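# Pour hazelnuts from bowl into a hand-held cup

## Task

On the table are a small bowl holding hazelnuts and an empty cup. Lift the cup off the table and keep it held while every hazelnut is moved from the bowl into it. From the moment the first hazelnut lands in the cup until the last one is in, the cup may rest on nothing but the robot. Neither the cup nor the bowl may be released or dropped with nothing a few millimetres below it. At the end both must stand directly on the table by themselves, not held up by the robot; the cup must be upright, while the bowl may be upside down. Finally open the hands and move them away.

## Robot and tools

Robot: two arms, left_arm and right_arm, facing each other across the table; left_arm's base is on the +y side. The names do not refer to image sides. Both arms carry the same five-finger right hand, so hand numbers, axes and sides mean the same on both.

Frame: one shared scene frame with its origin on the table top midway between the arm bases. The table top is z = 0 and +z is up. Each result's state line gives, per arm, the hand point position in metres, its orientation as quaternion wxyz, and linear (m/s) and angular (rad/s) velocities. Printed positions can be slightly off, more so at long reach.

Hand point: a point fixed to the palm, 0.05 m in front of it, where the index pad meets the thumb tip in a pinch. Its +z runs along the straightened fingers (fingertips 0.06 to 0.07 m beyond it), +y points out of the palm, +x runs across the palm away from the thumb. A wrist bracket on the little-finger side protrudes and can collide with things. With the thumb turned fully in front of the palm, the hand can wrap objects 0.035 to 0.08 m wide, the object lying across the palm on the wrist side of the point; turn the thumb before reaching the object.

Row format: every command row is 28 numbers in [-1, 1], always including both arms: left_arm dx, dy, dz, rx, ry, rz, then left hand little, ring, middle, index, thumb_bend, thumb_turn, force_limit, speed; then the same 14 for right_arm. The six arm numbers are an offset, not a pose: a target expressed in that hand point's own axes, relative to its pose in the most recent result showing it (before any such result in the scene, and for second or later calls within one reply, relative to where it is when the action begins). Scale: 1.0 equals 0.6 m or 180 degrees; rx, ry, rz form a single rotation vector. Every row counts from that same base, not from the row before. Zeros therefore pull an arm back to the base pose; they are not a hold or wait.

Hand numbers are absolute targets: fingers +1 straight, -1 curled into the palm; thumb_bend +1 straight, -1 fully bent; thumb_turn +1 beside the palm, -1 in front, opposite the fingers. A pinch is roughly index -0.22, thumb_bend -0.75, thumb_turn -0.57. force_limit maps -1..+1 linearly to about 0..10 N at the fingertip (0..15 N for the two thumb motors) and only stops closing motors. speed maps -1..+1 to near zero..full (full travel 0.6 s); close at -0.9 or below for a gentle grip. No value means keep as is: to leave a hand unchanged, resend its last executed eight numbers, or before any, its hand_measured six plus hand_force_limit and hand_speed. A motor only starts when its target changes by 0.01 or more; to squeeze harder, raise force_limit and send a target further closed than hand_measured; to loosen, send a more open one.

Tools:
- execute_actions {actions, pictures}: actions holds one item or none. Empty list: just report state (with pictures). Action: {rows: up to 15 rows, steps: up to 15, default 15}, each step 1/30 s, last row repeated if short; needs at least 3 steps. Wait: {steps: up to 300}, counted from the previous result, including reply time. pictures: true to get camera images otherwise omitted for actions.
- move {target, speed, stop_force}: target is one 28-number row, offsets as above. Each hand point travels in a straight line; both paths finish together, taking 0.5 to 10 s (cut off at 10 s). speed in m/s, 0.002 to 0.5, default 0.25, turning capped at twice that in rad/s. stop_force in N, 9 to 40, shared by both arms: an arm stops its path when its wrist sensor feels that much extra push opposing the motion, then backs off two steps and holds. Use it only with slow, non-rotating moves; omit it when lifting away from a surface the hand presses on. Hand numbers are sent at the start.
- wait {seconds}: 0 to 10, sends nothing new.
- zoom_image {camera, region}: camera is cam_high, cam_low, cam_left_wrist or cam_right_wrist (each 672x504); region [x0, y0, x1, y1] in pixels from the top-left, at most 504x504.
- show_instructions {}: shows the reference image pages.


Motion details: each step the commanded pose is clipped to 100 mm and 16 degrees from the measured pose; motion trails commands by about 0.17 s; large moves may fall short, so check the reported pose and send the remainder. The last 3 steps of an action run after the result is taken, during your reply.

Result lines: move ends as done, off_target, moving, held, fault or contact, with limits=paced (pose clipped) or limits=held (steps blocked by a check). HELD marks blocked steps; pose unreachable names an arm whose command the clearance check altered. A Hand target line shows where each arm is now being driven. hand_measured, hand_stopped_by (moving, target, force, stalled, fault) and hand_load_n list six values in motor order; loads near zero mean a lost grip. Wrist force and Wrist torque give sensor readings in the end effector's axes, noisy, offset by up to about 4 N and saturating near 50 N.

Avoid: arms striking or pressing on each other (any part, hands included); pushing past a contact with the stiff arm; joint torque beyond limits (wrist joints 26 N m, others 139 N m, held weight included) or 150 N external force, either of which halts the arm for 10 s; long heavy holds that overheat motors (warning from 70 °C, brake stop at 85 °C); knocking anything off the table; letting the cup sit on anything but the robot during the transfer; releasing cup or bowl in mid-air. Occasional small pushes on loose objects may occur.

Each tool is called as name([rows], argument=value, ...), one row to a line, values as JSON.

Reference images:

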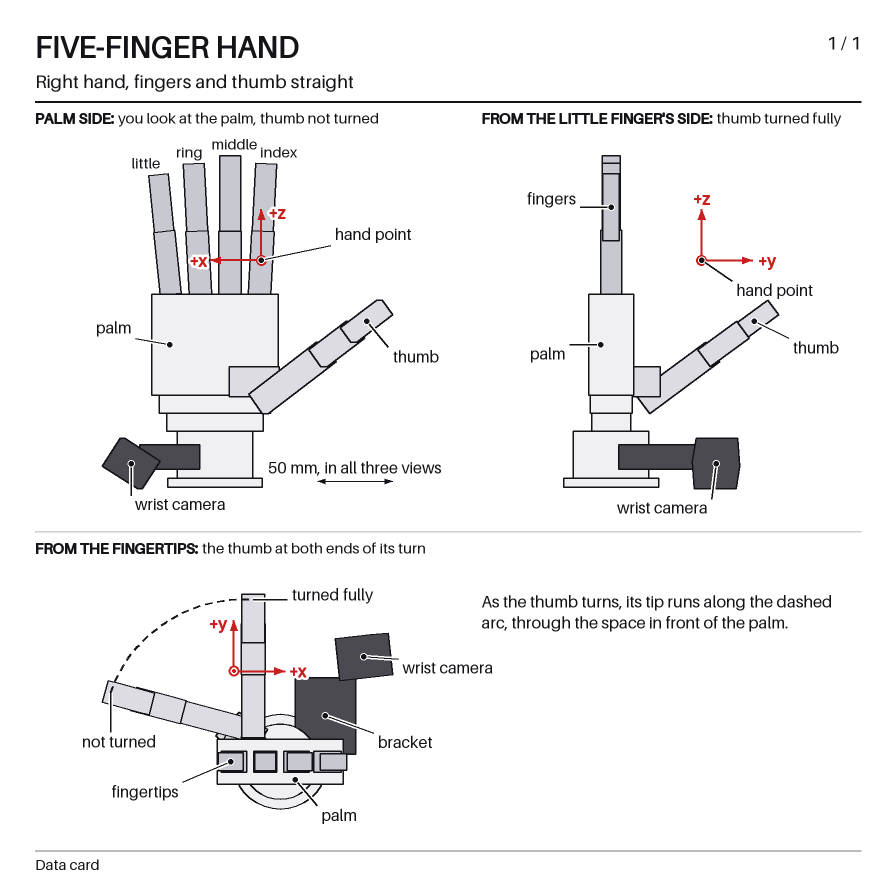

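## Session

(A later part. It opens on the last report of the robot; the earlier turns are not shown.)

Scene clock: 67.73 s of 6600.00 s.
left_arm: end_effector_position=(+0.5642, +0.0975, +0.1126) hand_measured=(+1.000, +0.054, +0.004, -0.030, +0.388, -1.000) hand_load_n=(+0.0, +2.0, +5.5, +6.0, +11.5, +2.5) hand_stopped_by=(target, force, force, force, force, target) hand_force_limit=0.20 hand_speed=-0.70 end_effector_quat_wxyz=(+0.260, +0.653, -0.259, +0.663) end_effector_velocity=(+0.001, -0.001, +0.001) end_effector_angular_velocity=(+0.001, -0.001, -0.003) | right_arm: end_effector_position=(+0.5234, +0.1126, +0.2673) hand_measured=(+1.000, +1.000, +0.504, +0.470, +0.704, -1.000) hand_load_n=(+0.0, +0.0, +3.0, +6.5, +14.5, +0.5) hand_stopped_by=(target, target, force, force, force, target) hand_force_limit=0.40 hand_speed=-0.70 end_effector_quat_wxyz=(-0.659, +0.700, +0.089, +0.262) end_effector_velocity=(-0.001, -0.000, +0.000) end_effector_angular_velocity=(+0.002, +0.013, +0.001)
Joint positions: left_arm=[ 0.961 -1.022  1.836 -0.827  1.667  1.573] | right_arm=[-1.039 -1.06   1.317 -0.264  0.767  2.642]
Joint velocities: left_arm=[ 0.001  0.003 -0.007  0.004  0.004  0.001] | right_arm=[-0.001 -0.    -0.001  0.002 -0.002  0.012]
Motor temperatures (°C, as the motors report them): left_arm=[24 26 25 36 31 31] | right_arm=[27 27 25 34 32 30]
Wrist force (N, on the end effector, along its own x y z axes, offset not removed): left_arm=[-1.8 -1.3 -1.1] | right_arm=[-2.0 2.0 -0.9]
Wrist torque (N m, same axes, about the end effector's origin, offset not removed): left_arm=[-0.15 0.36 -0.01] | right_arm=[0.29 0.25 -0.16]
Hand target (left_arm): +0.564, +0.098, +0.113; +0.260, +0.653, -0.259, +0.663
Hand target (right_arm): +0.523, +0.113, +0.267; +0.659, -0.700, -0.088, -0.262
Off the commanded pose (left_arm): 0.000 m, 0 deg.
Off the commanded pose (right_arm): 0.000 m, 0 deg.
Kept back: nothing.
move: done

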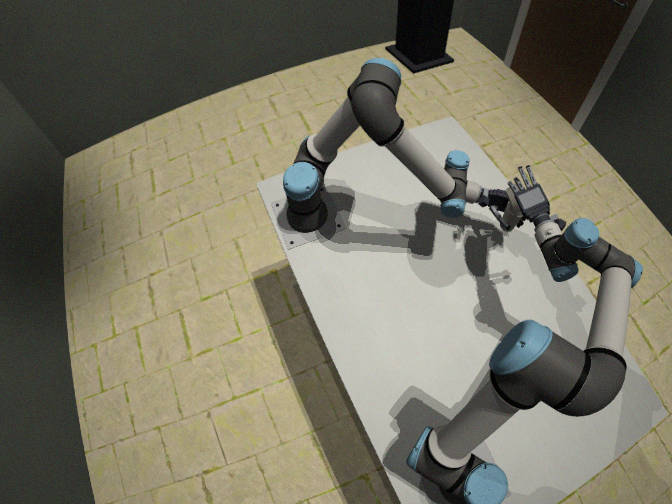

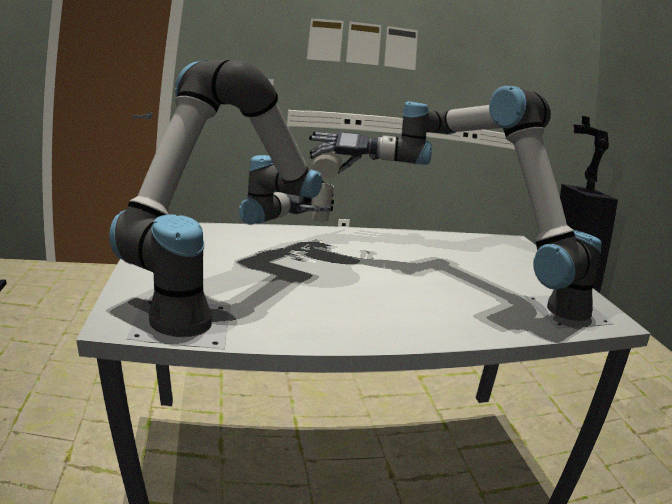

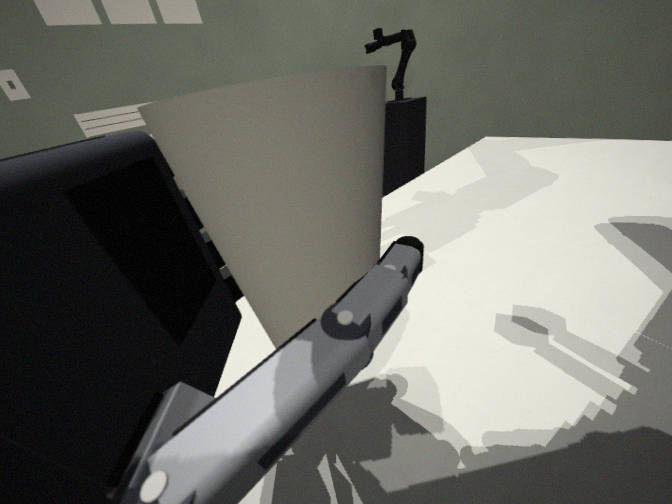

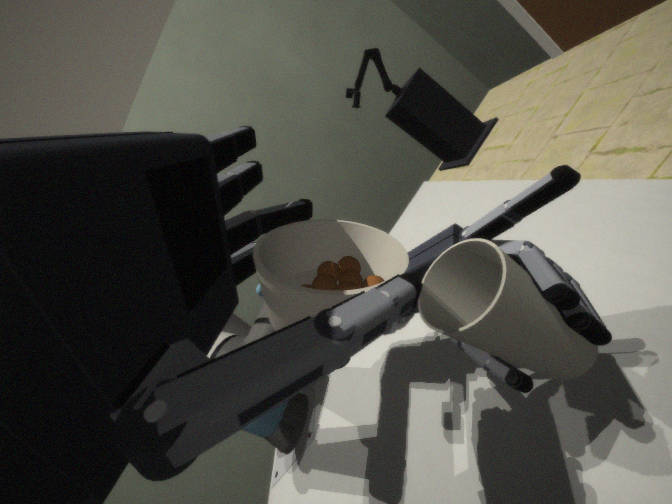

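move(target=[0,0,0,0,0,0,1,-1,-1,-1,-1,-1,0.2,-0.7,0.025,0.01,0,0,0,0.12,1,1,-1,-1,-1,-1,0.4,-0.7], speed=0.04)

Scene clock: 72.93 s of 6600.00 s.
left_arm: end_effector_position=(+0.5642, +0.0975, +0.1126) hand_measured=(+1.000, +0.054, +0.004, -0.030, +0.388, -1.000) hand_load_n=(+0.0, +2.0, +5.5, +6.0, +11.5, +3.0) hand_stopped_by=(target, force, force, force, force, target) hand_force_limit=0.20 hand_speed=-0.70 end_effector_quat_wxyz=(+0.260, +0.653, -0.259, +0.663) end_effector_velocity=(-0.001, -0.002, +0.001) end_effector_angular_velocity=(-0.000, -0.002, -0.002) | right_arm: end_effector_position=(+0.5389, +0.1085, +0.2692) hand_measured=(+1.000, +1.000, +0.504, +0.470, +0.706, -1.000) hand_load_n=(+0.0, +0.0, +3.0, +6.5, +14.5, +0.0) hand_stopped_by=(target, target, force, force, force, target) hand_force_limit=0.40 hand_speed=-0.70 end_effector_quat_wxyz=(-0.696, +0.704, -0.044, +0.135) end_effector_velocity=(+0.001, -0.000, +0.000) end_effector_angular_velocity=(+0.003, +0.010, -0.001)
Joint positions: left_arm=[ 0.961 -1.022  1.836 -0.827  1.667  1.573] | right_arm=[-1.085 -1.002  1.231 -0.236  0.721  3.018]
Joint velocities: left_arm=[-0.002 -0.001 -0.    -0.    -0.     0.001] | right_arm=[-0.002  0.002 -0.003 -0.    -0.001  0.011]
Motor temperatures (°C, as the motors report them): left_arm=[24 26 25 36 31 31] | right_arm=[27 27 25 34 32 30]
Wrist force (N, on the end effector, along its own x y z axes, offset not removed): left_arm=[0.1 -3.0 -0.5] | right_arm=[1.5 1.6 -3.1]
Wrist torque (N m, same axes, about the end effector's origin, offset not removed): left_arm=[-0.51 0.00 0.08] | right_arm=[0.39 -0.25 0.01]
Hand target (left_arm): +0.564, +0.098, +0.113; +0.260, +0.653, -0.259, +0.663
Hand target (right_arm): +0.539, +0.109, +0.269; +0.696, -0.704, +0.044, -0.134
Off the commanded pose (left_arm): 0.000 m, 0 deg.
Off the commanded pose (right_arm): 0.000 m, 0 deg.
Kept back: nothing.
move: done

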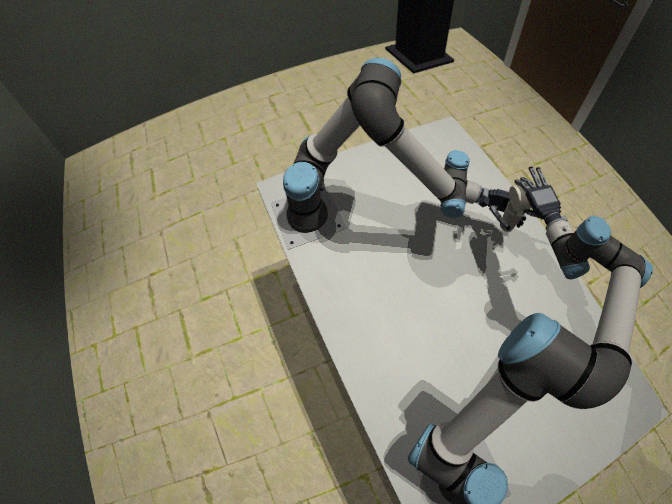

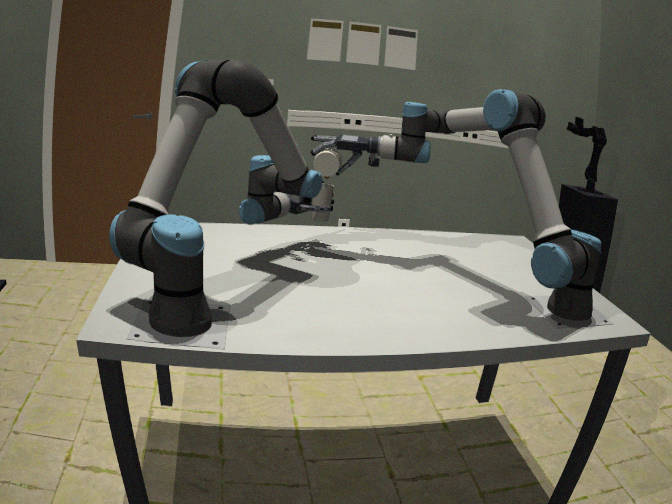

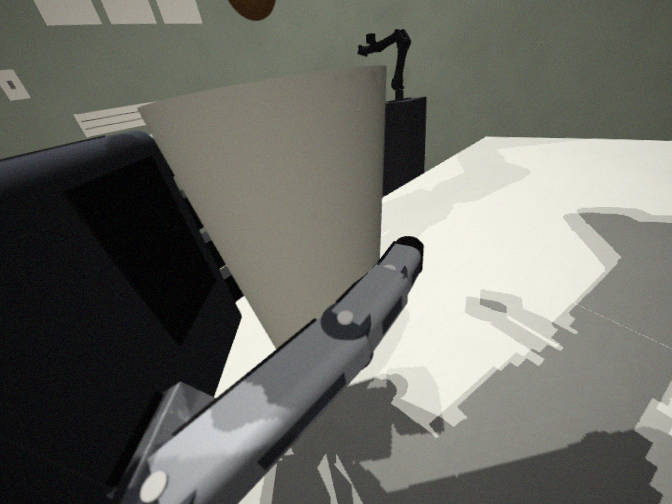

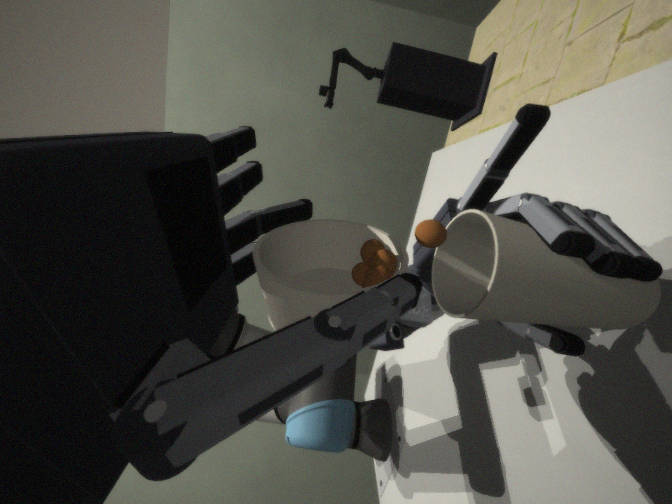

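Pouring; lip slightly far forward. Tilt slowly, backing a bit.

move(target=[0.012,0,0,0,0,0,1,-1,-1,-1,-1,-1,0.2,-0.7,-0.012,0,0,0,0,0.08,1,1,-1,-1,-1,-1,0.4,-0.7], speed=0.02)

Scene clock: 79.63 s of 6600.00 s.
left_arm: end_effector_position=(+0.5642, +0.0976, +0.1198) hand_measured=(+1.000, +0.054, +0.004, -0.030, +0.388, -1.000) hand_load_n=(+0.0, +2.0, +5.5, +6.5, +11.5, +3.0) hand_stopped_by=(target, force, force, force, force, target) hand_force_limit=0.20 hand_speed=-0.70 end_effector_quat_wxyz=(+0.260, +0.653, -0.259, +0.663) end_effector_velocity=(+0.000, +0.001, -0.001) end_effector_angular_velocity=(+0.001, +0.001, +0.001) | right_arm: end_effector_position=(+0.5320, +0.1103, +0.2683) hand_measured=(+1.000, +1.000, +0.504, +0.470, +0.706, -1.000) hand_load_n=(+0.0, +0.0, +3.0, +6.5, +14.5, -0.5) hand_stopped_by=(target, target, force, force, force, target) hand_force_limit=0.40 hand_speed=-0.70 end_effector_quat_wxyz=(+0.707, -0.693, +0.131, -0.047) end_effector_velocity=(-0.001, +0.000, -0.000) end_effector_angular_velocity=(+0.003, +0.011, +0.000)
Joint positions: left_arm=[ 0.961 -1.035  1.833 -0.811  1.667  1.573] | right_arm=[-1.093 -0.985  1.226 -0.249  0.712  3.268]
Joint velocities: left_arm=[ 0.001 -0.     0.001  0.001 -0.     0.   ] | right_arm=[ 0.001  0.     0.001 -0.001  0.001  0.011]
Motor temperatures (°C, as the motors report them): left_arm=[24 26 25 36 31 31] | right_arm=[27 27 25 34 32 30]
Wrist force (N, on the end effector, along its own x y z axes, offset not removed): left_arm=[0.6 -1.7 -1.1] | right_arm=[0.8 0.3 -1.3]
Wrist torque (N m, same axes, about the end effector's origin, offset not removed): left_arm=[-0.31 -0.06 0.10] | right_arm=[0.08 -0.13 -0.18]
Hand target (left_arm): +0.564, +0.098, +0.120; +0.260, +0.653, -0.259, +0.663
Hand target (right_arm): +0.532, +0.110, +0.268; +0.707, -0.693, +0.131, -0.046
Off the commanded pose (left_arm): 0.000 m, 0 deg.
Off the commanded pose (right_arm): 0.000 m, 0 deg.
Kept back: nothing.
move: done

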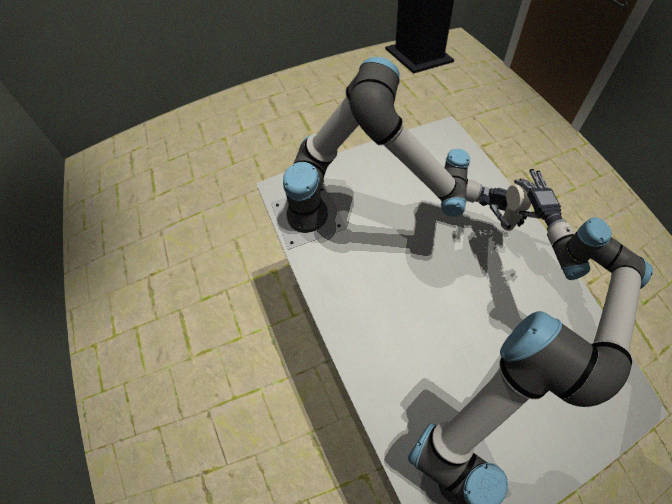

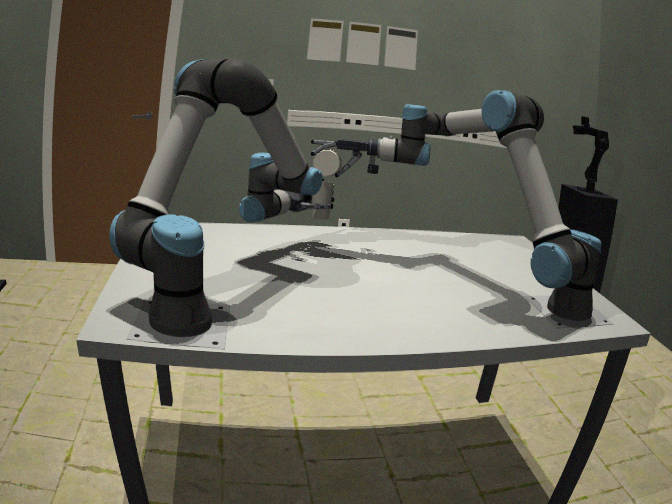

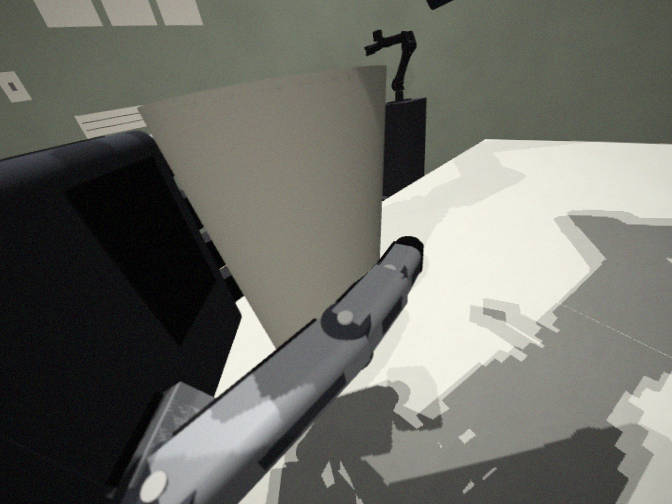

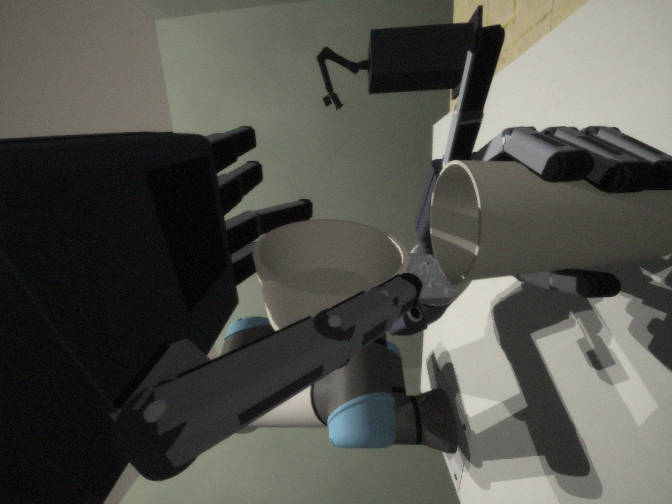

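move(target=[-0.13,0,0,0,0,0,1,-1,-1,-1,-1,-1,0.2,-0.7,0,0,-0.3,0,0,-0.54,1,1,-1,-1,-1,-1,0.4,-0.7], speed=0.12)

move(target=[0,0,0,0,0,0,1,-1,-1,-1,-1,-1,0.2,-0.7,-0.385,0,0,-0.14,0,0,1,1,-1,-1,-1,-1,0.4,-0.7], speed=0.1)

move(target=[-0.02,0,0,0,0,0,1,-1,-1,-1,-1,-1,0.2,-0.7,-0.025,0,0,0,0,0,1,1,-1,-1,-1,-1,0.4,-0.7], speed=0.004, stop_force=9)

Scene clock: 87.33 s of 6600.00 s.
left_arm: end_effector_position=(+0.5651, +0.0971, +0.0419) hand_measured=(+1.000, +0.054, +0.004, -0.030, +0.388, -1.000) hand_load_n=(+0.0, +2.0, +5.5, +6.5, +11.5, +3.0) hand_stopped_by=(target, force, force, force, force, target) hand_force_limit=0.20 hand_speed=-0.70 end_effector_quat_wxyz=(+0.260, +0.653, -0.259, +0.663) end_effector_velocity=(+0.001, +0.001, -0.000) end_effector_angular_velocity=(-0.000, -0.000, +0.001) | right_arm: end_effector_position=(+0.4872, -0.0639, +0.2678) hand_measured=(+1.000, +1.000, +0.504, +0.470, +0.706, -1.000) hand_load_n=(+0.0, +0.0, +3.0, +7.0, +14.0, +1.0) hand_stopped_by=(target, target, force, force, force, target) hand_force_limit=0.40 hand_speed=-0.70 end_effector_quat_wxyz=(-0.433, +0.557, +0.433, +0.561) end_effector_velocity=(-0.000, -0.002, -0.001) end_effector_angular_velocity=(-0.005, -0.012, +0.000)
Joint positions: left_arm=[ 0.961 -0.886  1.851 -0.979  1.668  1.573] | right_arm=[-1.266 -1.424  1.919 -0.504  0.539  1.576]
Joint velocities: left_arm=[ 0.002  0.001 -0.001 -0.001  0.    -0.   ] | right_arm=[-0.003 -0.001  0.005 -0.001 -0.003 -0.015]
Motor temperatures (°C, as the motors report them): left_arm=[24 26 25 36 31 31] | right_arm=[27 27 25 34 32 30]
Wrist force (N, on the end effector, along its own x y z axes, offset not removed): left_arm=[-0.9 -0.1 -0.1] | right_arm=[-2.3 -0.3 0.1]
Wrist torque (N m, same axes, about the end effector's origin, offset not removed): left_arm=[0.04 0.06 0.07] | right_arm=[0.16 -0.08 -0.14]
Hand target (left_arm): +0.565, +0.097, +0.042; +0.260, +0.653, -0.259, +0.663
Hand target (right_arm): +0.487, -0.064, +0.268; -0.433, +0.557, +0.433, +0.561
Off the commanded pose (left_arm): 0.000 m, 0 deg.
Off the commanded pose (right_arm): 0.000 m, 0 deg.
Kept back: nothing.
move: done

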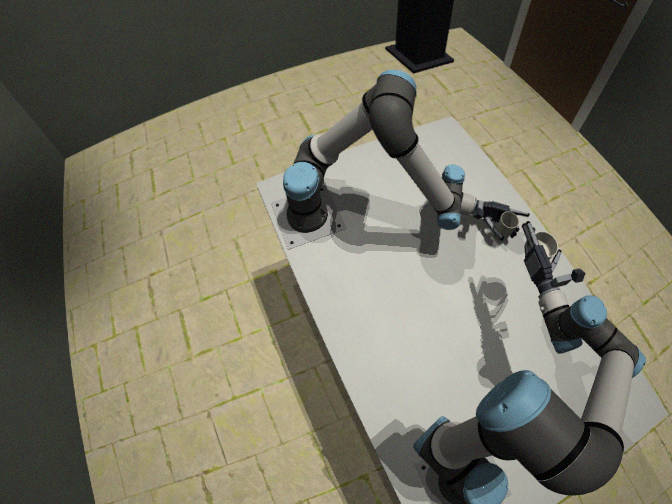

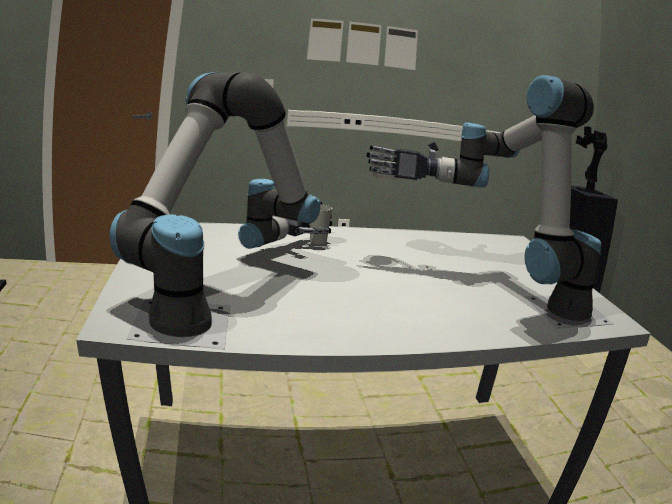

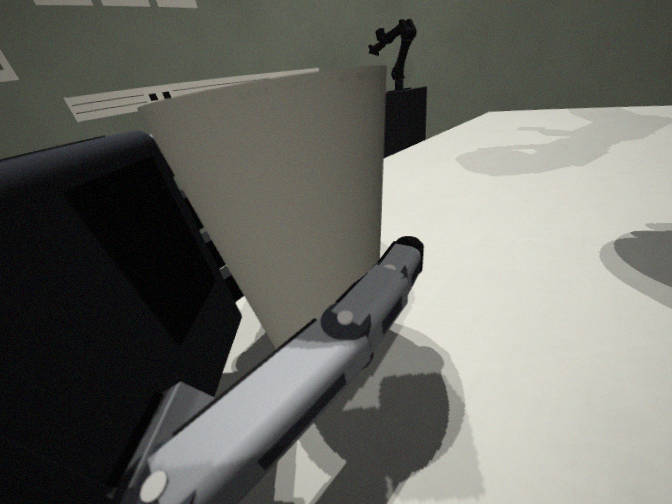

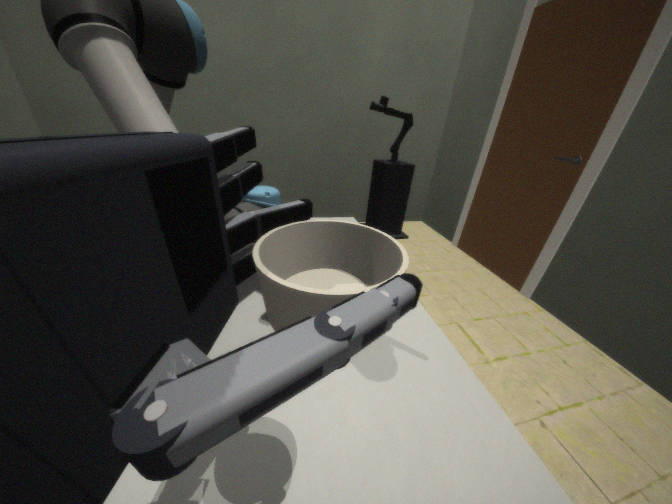

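Scene clock: 90.13 s of 6600.00 s.
left_arm: end_effector_position=(+0.5651, +0.0971, +0.0419) hand_measured=(+1.000, +0.054, +0.004, -0.030, +0.388, -1.000) hand_load_n=(+0.0, +2.0, +5.5, +6.5, +11.5, +3.0) hand_stopped_by=(target, force, force, force, force, target) hand_force_limit=0.20 hand_speed=-0.70 end_effector_quat_wxyz=(+0.260, +0.653, -0.259, +0.663) end_effector_velocity=(-0.000, -0.000, +0.000) end_effector_angular_velocity=(-0.000, -0.000, -0.001) | right_arm: end_effector_position=(+0.4878, -0.0629, +0.0368) hand_measured=(+1.000, +1.000, +0.504, +0.470, +0.706, -1.000) hand_load_n=(+0.0, +0.0, +3.0, +7.0, +14.0, +1.0) hand_stopped_by=(target, target, force, force, force, target) hand_force_limit=0.40 hand_speed=-0.70 end_effector_quat_wxyz=(-0.301, +0.638, +0.300, +0.642) end_effector_velocity=(+0.001, -0.000, -0.002) end_effector_angular_velocity=(+0.000, -0.004, -0.006)
Joint positions: left_arm=[ 0.961 -0.886  1.851 -0.979  1.668  1.573] | right_arm=[-1.012 -1.005  2.139 -1.139  1.233  1.572]
Joint velocities: left_arm=[-0.001  0.    -0.    -0.     0.     0.   ] | right_arm=[ 0.002  0.007 -0.002 -0.007  0.009 -0.002]
Motor temperatures (°C, as the motors report them): left_arm=[24 26 25 36 31 31] | right_arm=[27 27 25 34 32 30]
Wrist force (N, on the end effector, along its own x y z axes, offset not removed): left_arm=[-0.5 0.5 0.7] | right_arm=[-2.2 -2.1 -0.5]
Wrist torque (N m, same axes, about the end effector's origin, offset not removed): left_arm=[-0.10 0.10 0.09] | right_arm=[-0.24 0.03 -0.13]
Hand target (left_arm): +0.565, +0.097, +0.042; +0.260, +0.653, -0.259, +0.663
Hand target (right_arm): +0.488, -0.063, +0.037; -0.301, +0.638, +0.300, +0.642
Off the commanded pose (left_arm): 0.000 m, 0 deg.
Off the commanded pose (right_arm): 0.000 m, 0 deg.
Kept back: nothing.
move: done

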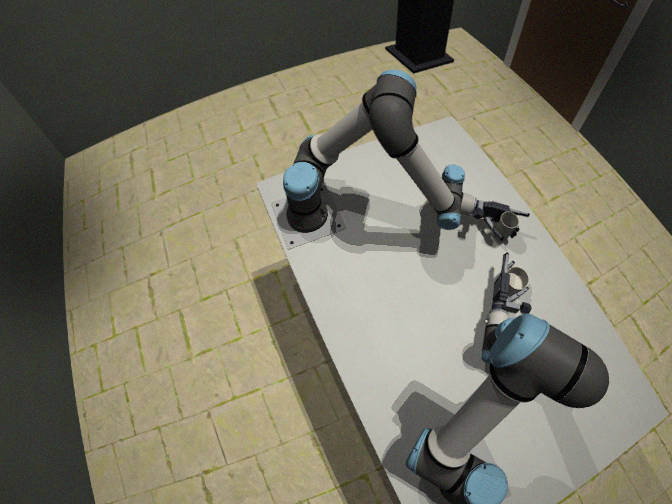

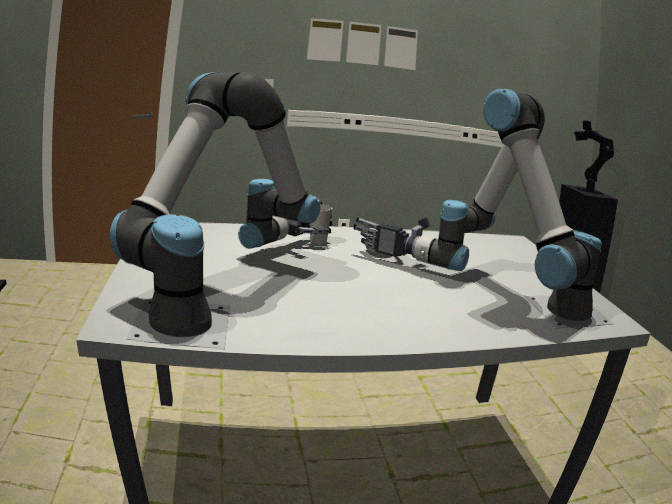

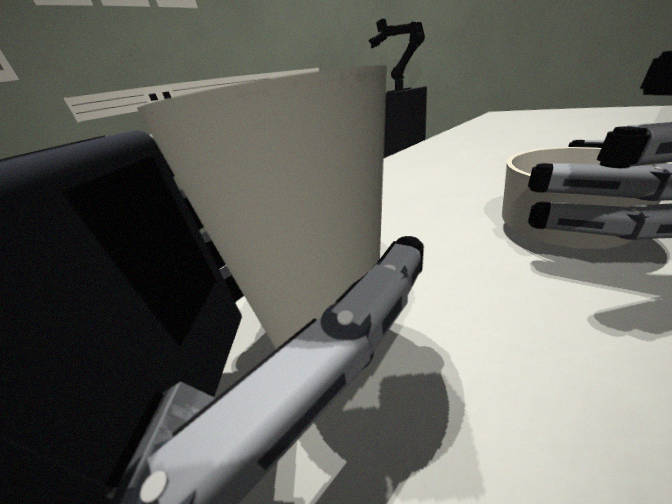

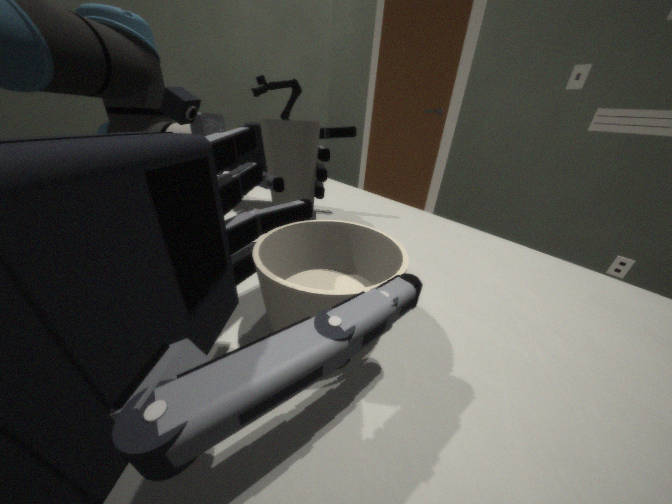

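Scene clock: 93.20 s of 6600.00 s.
left_arm: end_effector_position=(+0.5652, +0.0970, +0.0341) hand_measured=(+1.000, +0.054, +0.004, -0.030, +0.388, -1.000) hand_load_n=(+0.0, +3.5, +6.5, +5.0, +11.5, -1.5) hand_stopped_by=(target, force, force, force, force, target) hand_force_limit=0.20 hand_speed=-0.70 end_effector_quat_wxyz=(+0.260, +0.653, -0.259, +0.663) end_effector_velocity=(-0.000, +0.001, -0.001) end_effector_angular_velocity=(+0.002, -0.000, +0.000) | right_arm: end_effector_position=(+0.4879, -0.0629, +0.0261) hand_measured=(+1.000, +1.000, +0.504, +0.470, +0.706, -1.000) hand_load_n=(+0.0, +0.0, +3.0, +6.5, +14.5, -0.5) hand_stopped_by=(target, target, force, force, force, target) hand_force_limit=0.40 hand_speed=-0.70 end_effector_quat_wxyz=(-0.301, +0.638, +0.300, +0.642) end_effector_velocity=(+0.000, -0.000, +0.001) end_effector_angular_velocity=(-0.002, +0.000, -0.000)
Joint positions: left_arm=[ 0.961 -0.87   1.851 -0.994  1.668  1.573] | right_arm=[-1.012 -0.978  2.139 -1.167  1.233  1.572]
Joint velocities: left_arm=[0.001 0.    0.001 0.001 0.    0.002] | right_arm=[-0.    -0.004 -0.     0.006 -0.    -0.002]
Motor temperatures (°C, as the motors report them): left_arm=[24 26 25 36 31 31] | right_arm=[27 27 25 34 32 30]
Wrist force (N, on the end effector, along its own x y z axes, offset not removed): left_arm=[7.5 -1.6 1.5] | right_arm=[7.2 3.5 -0.7]
Wrist torque (N m, same axes, about the end effector's origin, offset not removed): left_arm=[-0.31 -0.08 -0.07] | right_arm=[0.54 0.06 0.24]
Hand target (left_arm): +0.565, +0.097, +0.034; +0.260, +0.653, -0.259, +0.663
Hand target (right_arm): +0.488, -0.063, +0.026; -0.301, +0.638, +0.300, +0.642
Off the commanded pose (left_arm): 0.004 m, 0 deg.
Off the commanded pose (right_arm): 0.004 m, 0 deg.
Kept back: nothing.
move: contact (left_arm, right_arm)

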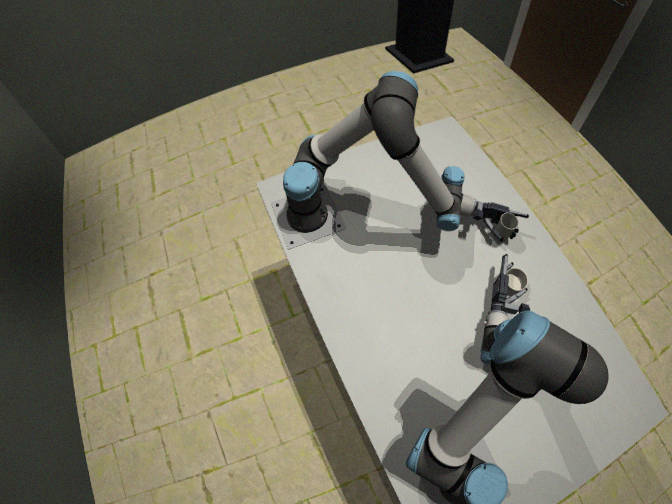

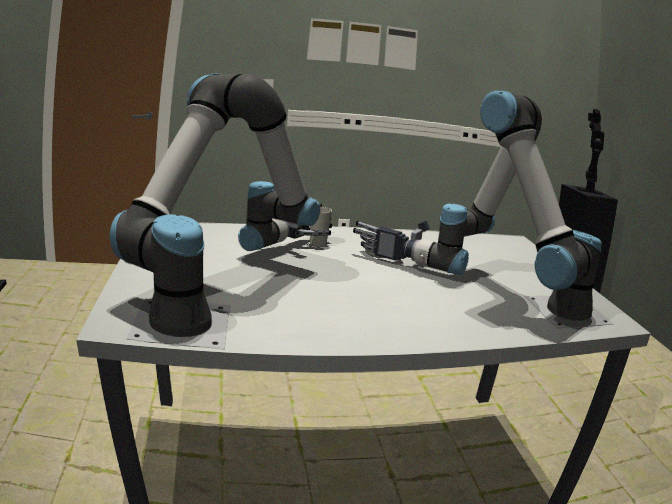

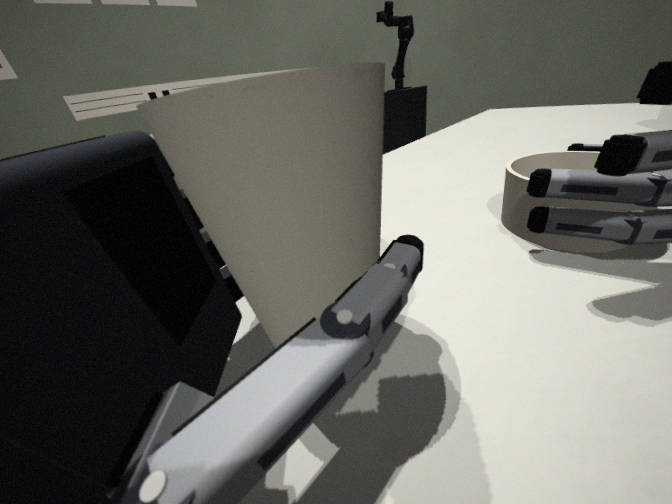

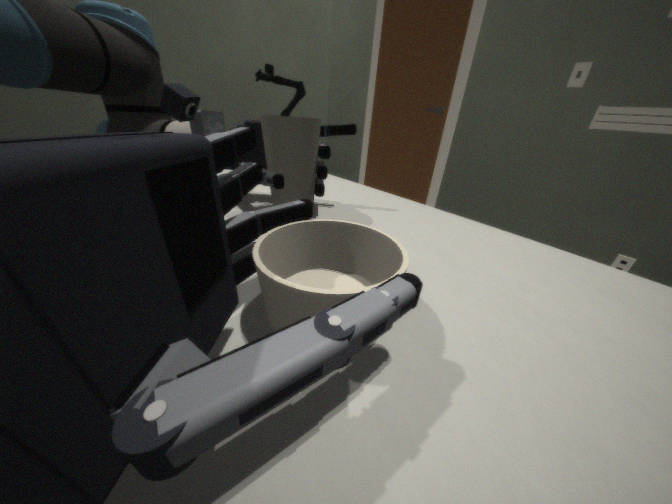

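move(target=[0,0,0,0,0,0,1,1,1,1,1,-1,0.2,-0.3,0,0,0,0,0,0,1,1,1,1,1,-1,0.4,-0.3])

move(target=[0.01,-0.02,-0.2,0,0,0,1,1,1,1,1,-1,0.2,-0.3,0.01,-0.02,-0.2,0,0,0,1,1,1,1,1,-1,0.4,-0.3], speed=0.1)

finished_scene(scene=1)

Scene clock: 94.60 s of 6600.00 s.
left_arm: end_effector_position=(+0.5652, +0.0970, +0.0341) hand_measured=(+1.000, +1.000, +1.000, +1.000, +1.000, -1.000) hand_load_n=(+0.0, +0.0, +0.0, +0.0, +0.0, +0.0) hand_stopped_by=(target, target, target, target, target, target) hand_force_limit=0.20 hand_speed=-0.30 end_effector_quat_wxyz=(+0.260, +0.653, -0.259, +0.663) end_effector_velocity=(-0.001, -0.000, -0.000) end_effector_angular_velocity=(+0.001, +0.001, -0.001) | right_arm: end_effector_position=(+0.4879, -0.0629, +0.0261) hand_measured=(+1.000, +1.000, +1.000, +1.000, +1.000, -1.000) hand_load_n=(+0.0, +0.0, +0.0, +0.0, +0.0, +0.0) hand_stopped_by=(target, target, target, target, target, target) hand_force_limit=0.40 hand_speed=-0.30 end_effector_quat_wxyz=(-0.301, +0.638, +0.300, +0.642) end_effector_velocity=(-0.000, +0.001, +0.000) end_effector_angular_velocity=(+0.001, -0.000, +0.002)
Joint positions: left_arm=[ 0.961 -0.87   1.851 -0.994  1.668  1.573] | right_arm=[-1.012 -0.978  2.139 -1.167  1.233  1.572]
Joint velocities: left_arm=[-0.001 -0.     0.001  0.001  0.     0.   ] | right_arm=[ 0.001 -0.    -0.    -0.    -0.001  0.001]
Motor temperatures (°C, as the motors report them): left_arm=[24 26 25 36 31 31] | right_arm=[27 27 25 34 32 30]
Wrist force (N, on the end effector, along its own x y z axes, offset not removed): left_arm=[-1.0 -1.5 -0.6] | right_arm=[1.6 1.4 -1.2]
Wrist torque (N m, same axes, about the end effector's origin, offset not removed): left_arm=[-0.26 0.27 0.02] | right_arm=[0.56 -0.28 0.13]
Hand target (left_arm): +0.565, +0.097, +0.034; +0.260, +0.653, -0.259, +0.663
Hand target (right_arm): +0.488, -0.063, +0.026; -0.301, +0.638, +0.300, +0.642
Off the commanded pose (left_arm): 0.000 m, 0 deg.
Off the commanded pose (right_arm): 0.000 m, 0 deg.
Kept back: nothing.
move: done

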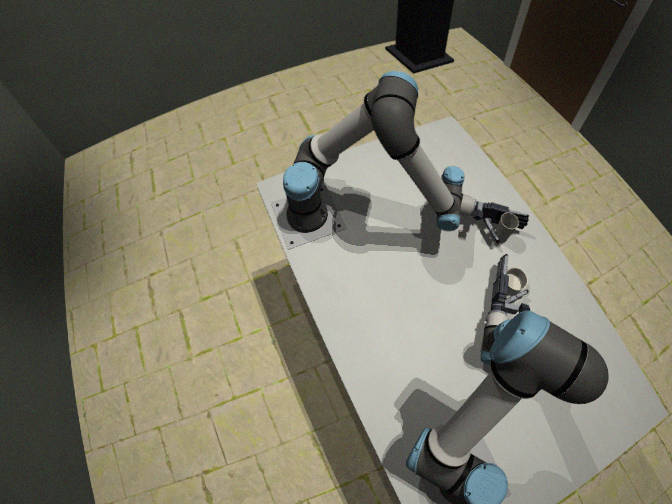

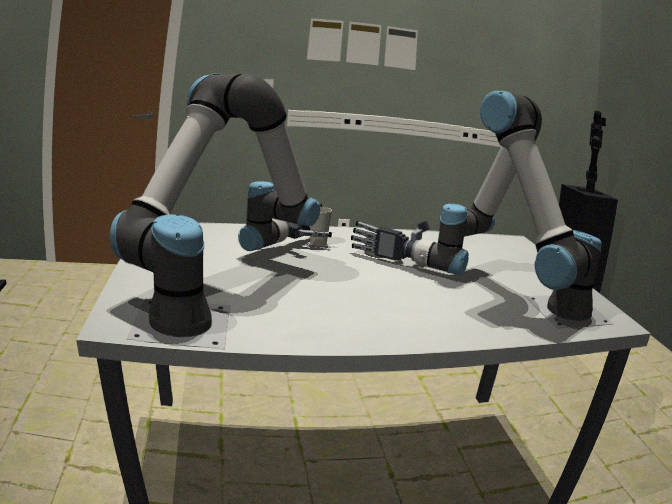

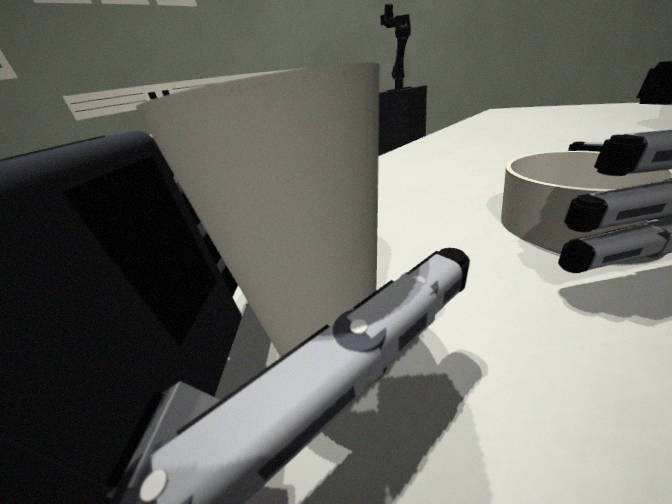

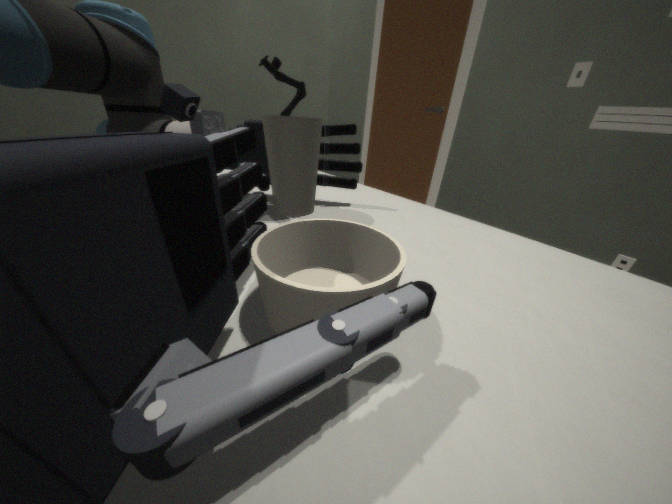

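Scene clock: 96.33 s of 6600.00 s.
left_arm: end_effector_position=(+0.4857, +0.1876, +0.0386) hand_measured=(+1.000, +1.000, +1.000, +1.000, +1.000, -1.000) hand_load_n=(+0.0, +0.0, +0.0, +0.0, +0.0, +0.0) hand_stopped_by=(target, target, target, target, target, target) hand_force_limit=0.20 hand_speed=-0.30 end_effector_quat_wxyz=(+0.260, +0.653, -0.259, +0.663) end_effector_velocity=(+0.000, +0.002, +0.001) end_effector_angular_velocity=(-0.001, -0.002, +0.002) | right_arm: end_effector_position=(+0.4022, -0.1475, +0.0314) hand_measured=(+1.000, +1.000, +1.000, +1.000, +1.000, -1.000) hand_load_n=(+0.0, +0.0, +0.0, +0.0, +0.0, +0.0) hand_stopped_by=(target, target, target, target, target, target) hand_force_limit=0.40 hand_speed=-0.30 end_effector_quat_wxyz=(-0.301, +0.638, +0.300, +0.642) end_effector_velocity=(-0.001, -0.002, -0.000) end_effector_angular_velocity=(+0.001, +0.002, +0.000)
Joint positions: left_arm=[ 1.023 -1.018  2.169 -1.165  1.73   1.573] | right_arm=[-1.117 -1.119  2.488 -1.375  1.128  1.572]
Joint velocities: left_arm=[ 0.002 -0.002  0.003 -0.002  0.001  0.   ] | right_arm=[-0.004 -0.001  0.005 -0.004 -0.004  0.002]
Motor temperatures (°C, as the motors report them): left_arm=[24 26 25 36 31 31] | right_arm=[27 27 25 34 32 30]
Wrist force (N, on the end effector, along its own x y z axes, offset not removed): left_arm=[0.0 -1.3 0.9] | right_arm=[-1.0 1.0 -1.4]
Wrist torque (N m, same axes, about the end effector's origin, offset not removed): left_arm=[-0.27 -0.05 0.01] | right_arm=[0.24 0.13 -0.06]
Hand target (left_arm): +0.486, +0.188, +0.039; +0.260, +0.653, -0.259, +0.663
Hand target (right_arm): +0.402, -0.148, +0.031; -0.301, +0.638, +0.300, +0.642
Off the commanded pose (left_arm): 0.000 m, 0 deg.
Off the commanded pose (right_arm): 0.000 m, 0 deg.
Kept back: nothing.
move: done

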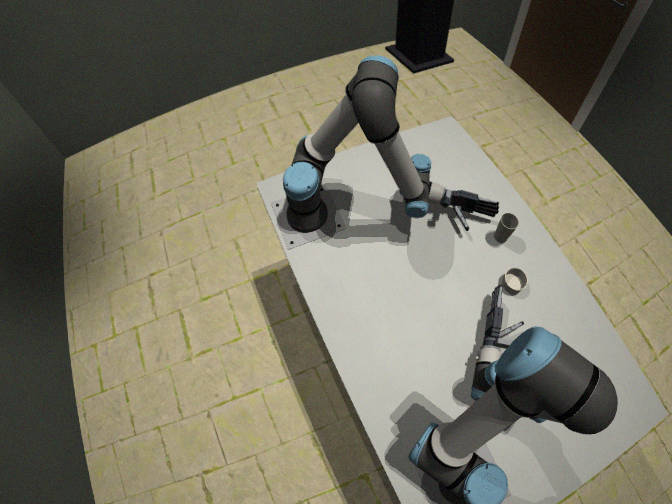

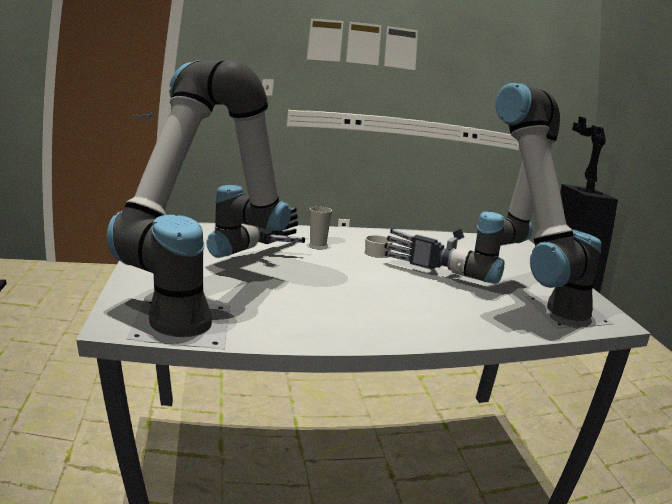

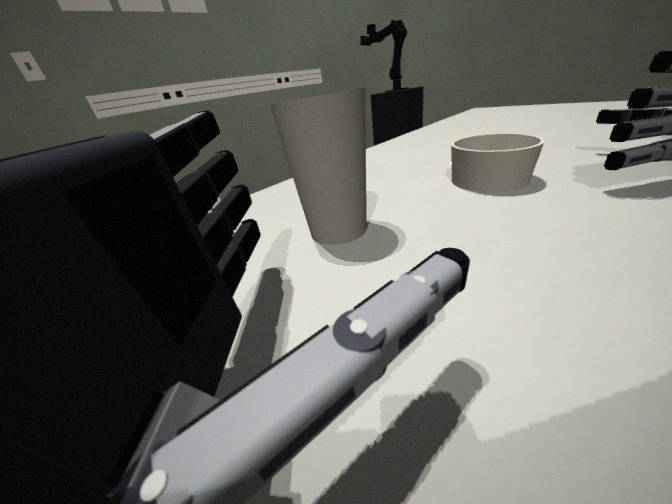

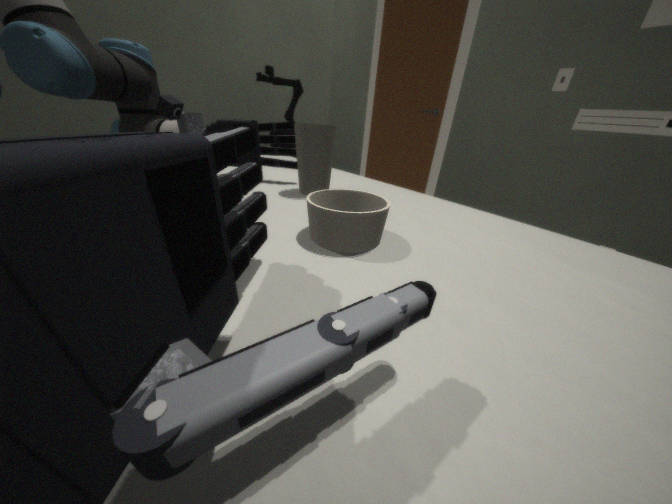

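The scene is finished: the task was done.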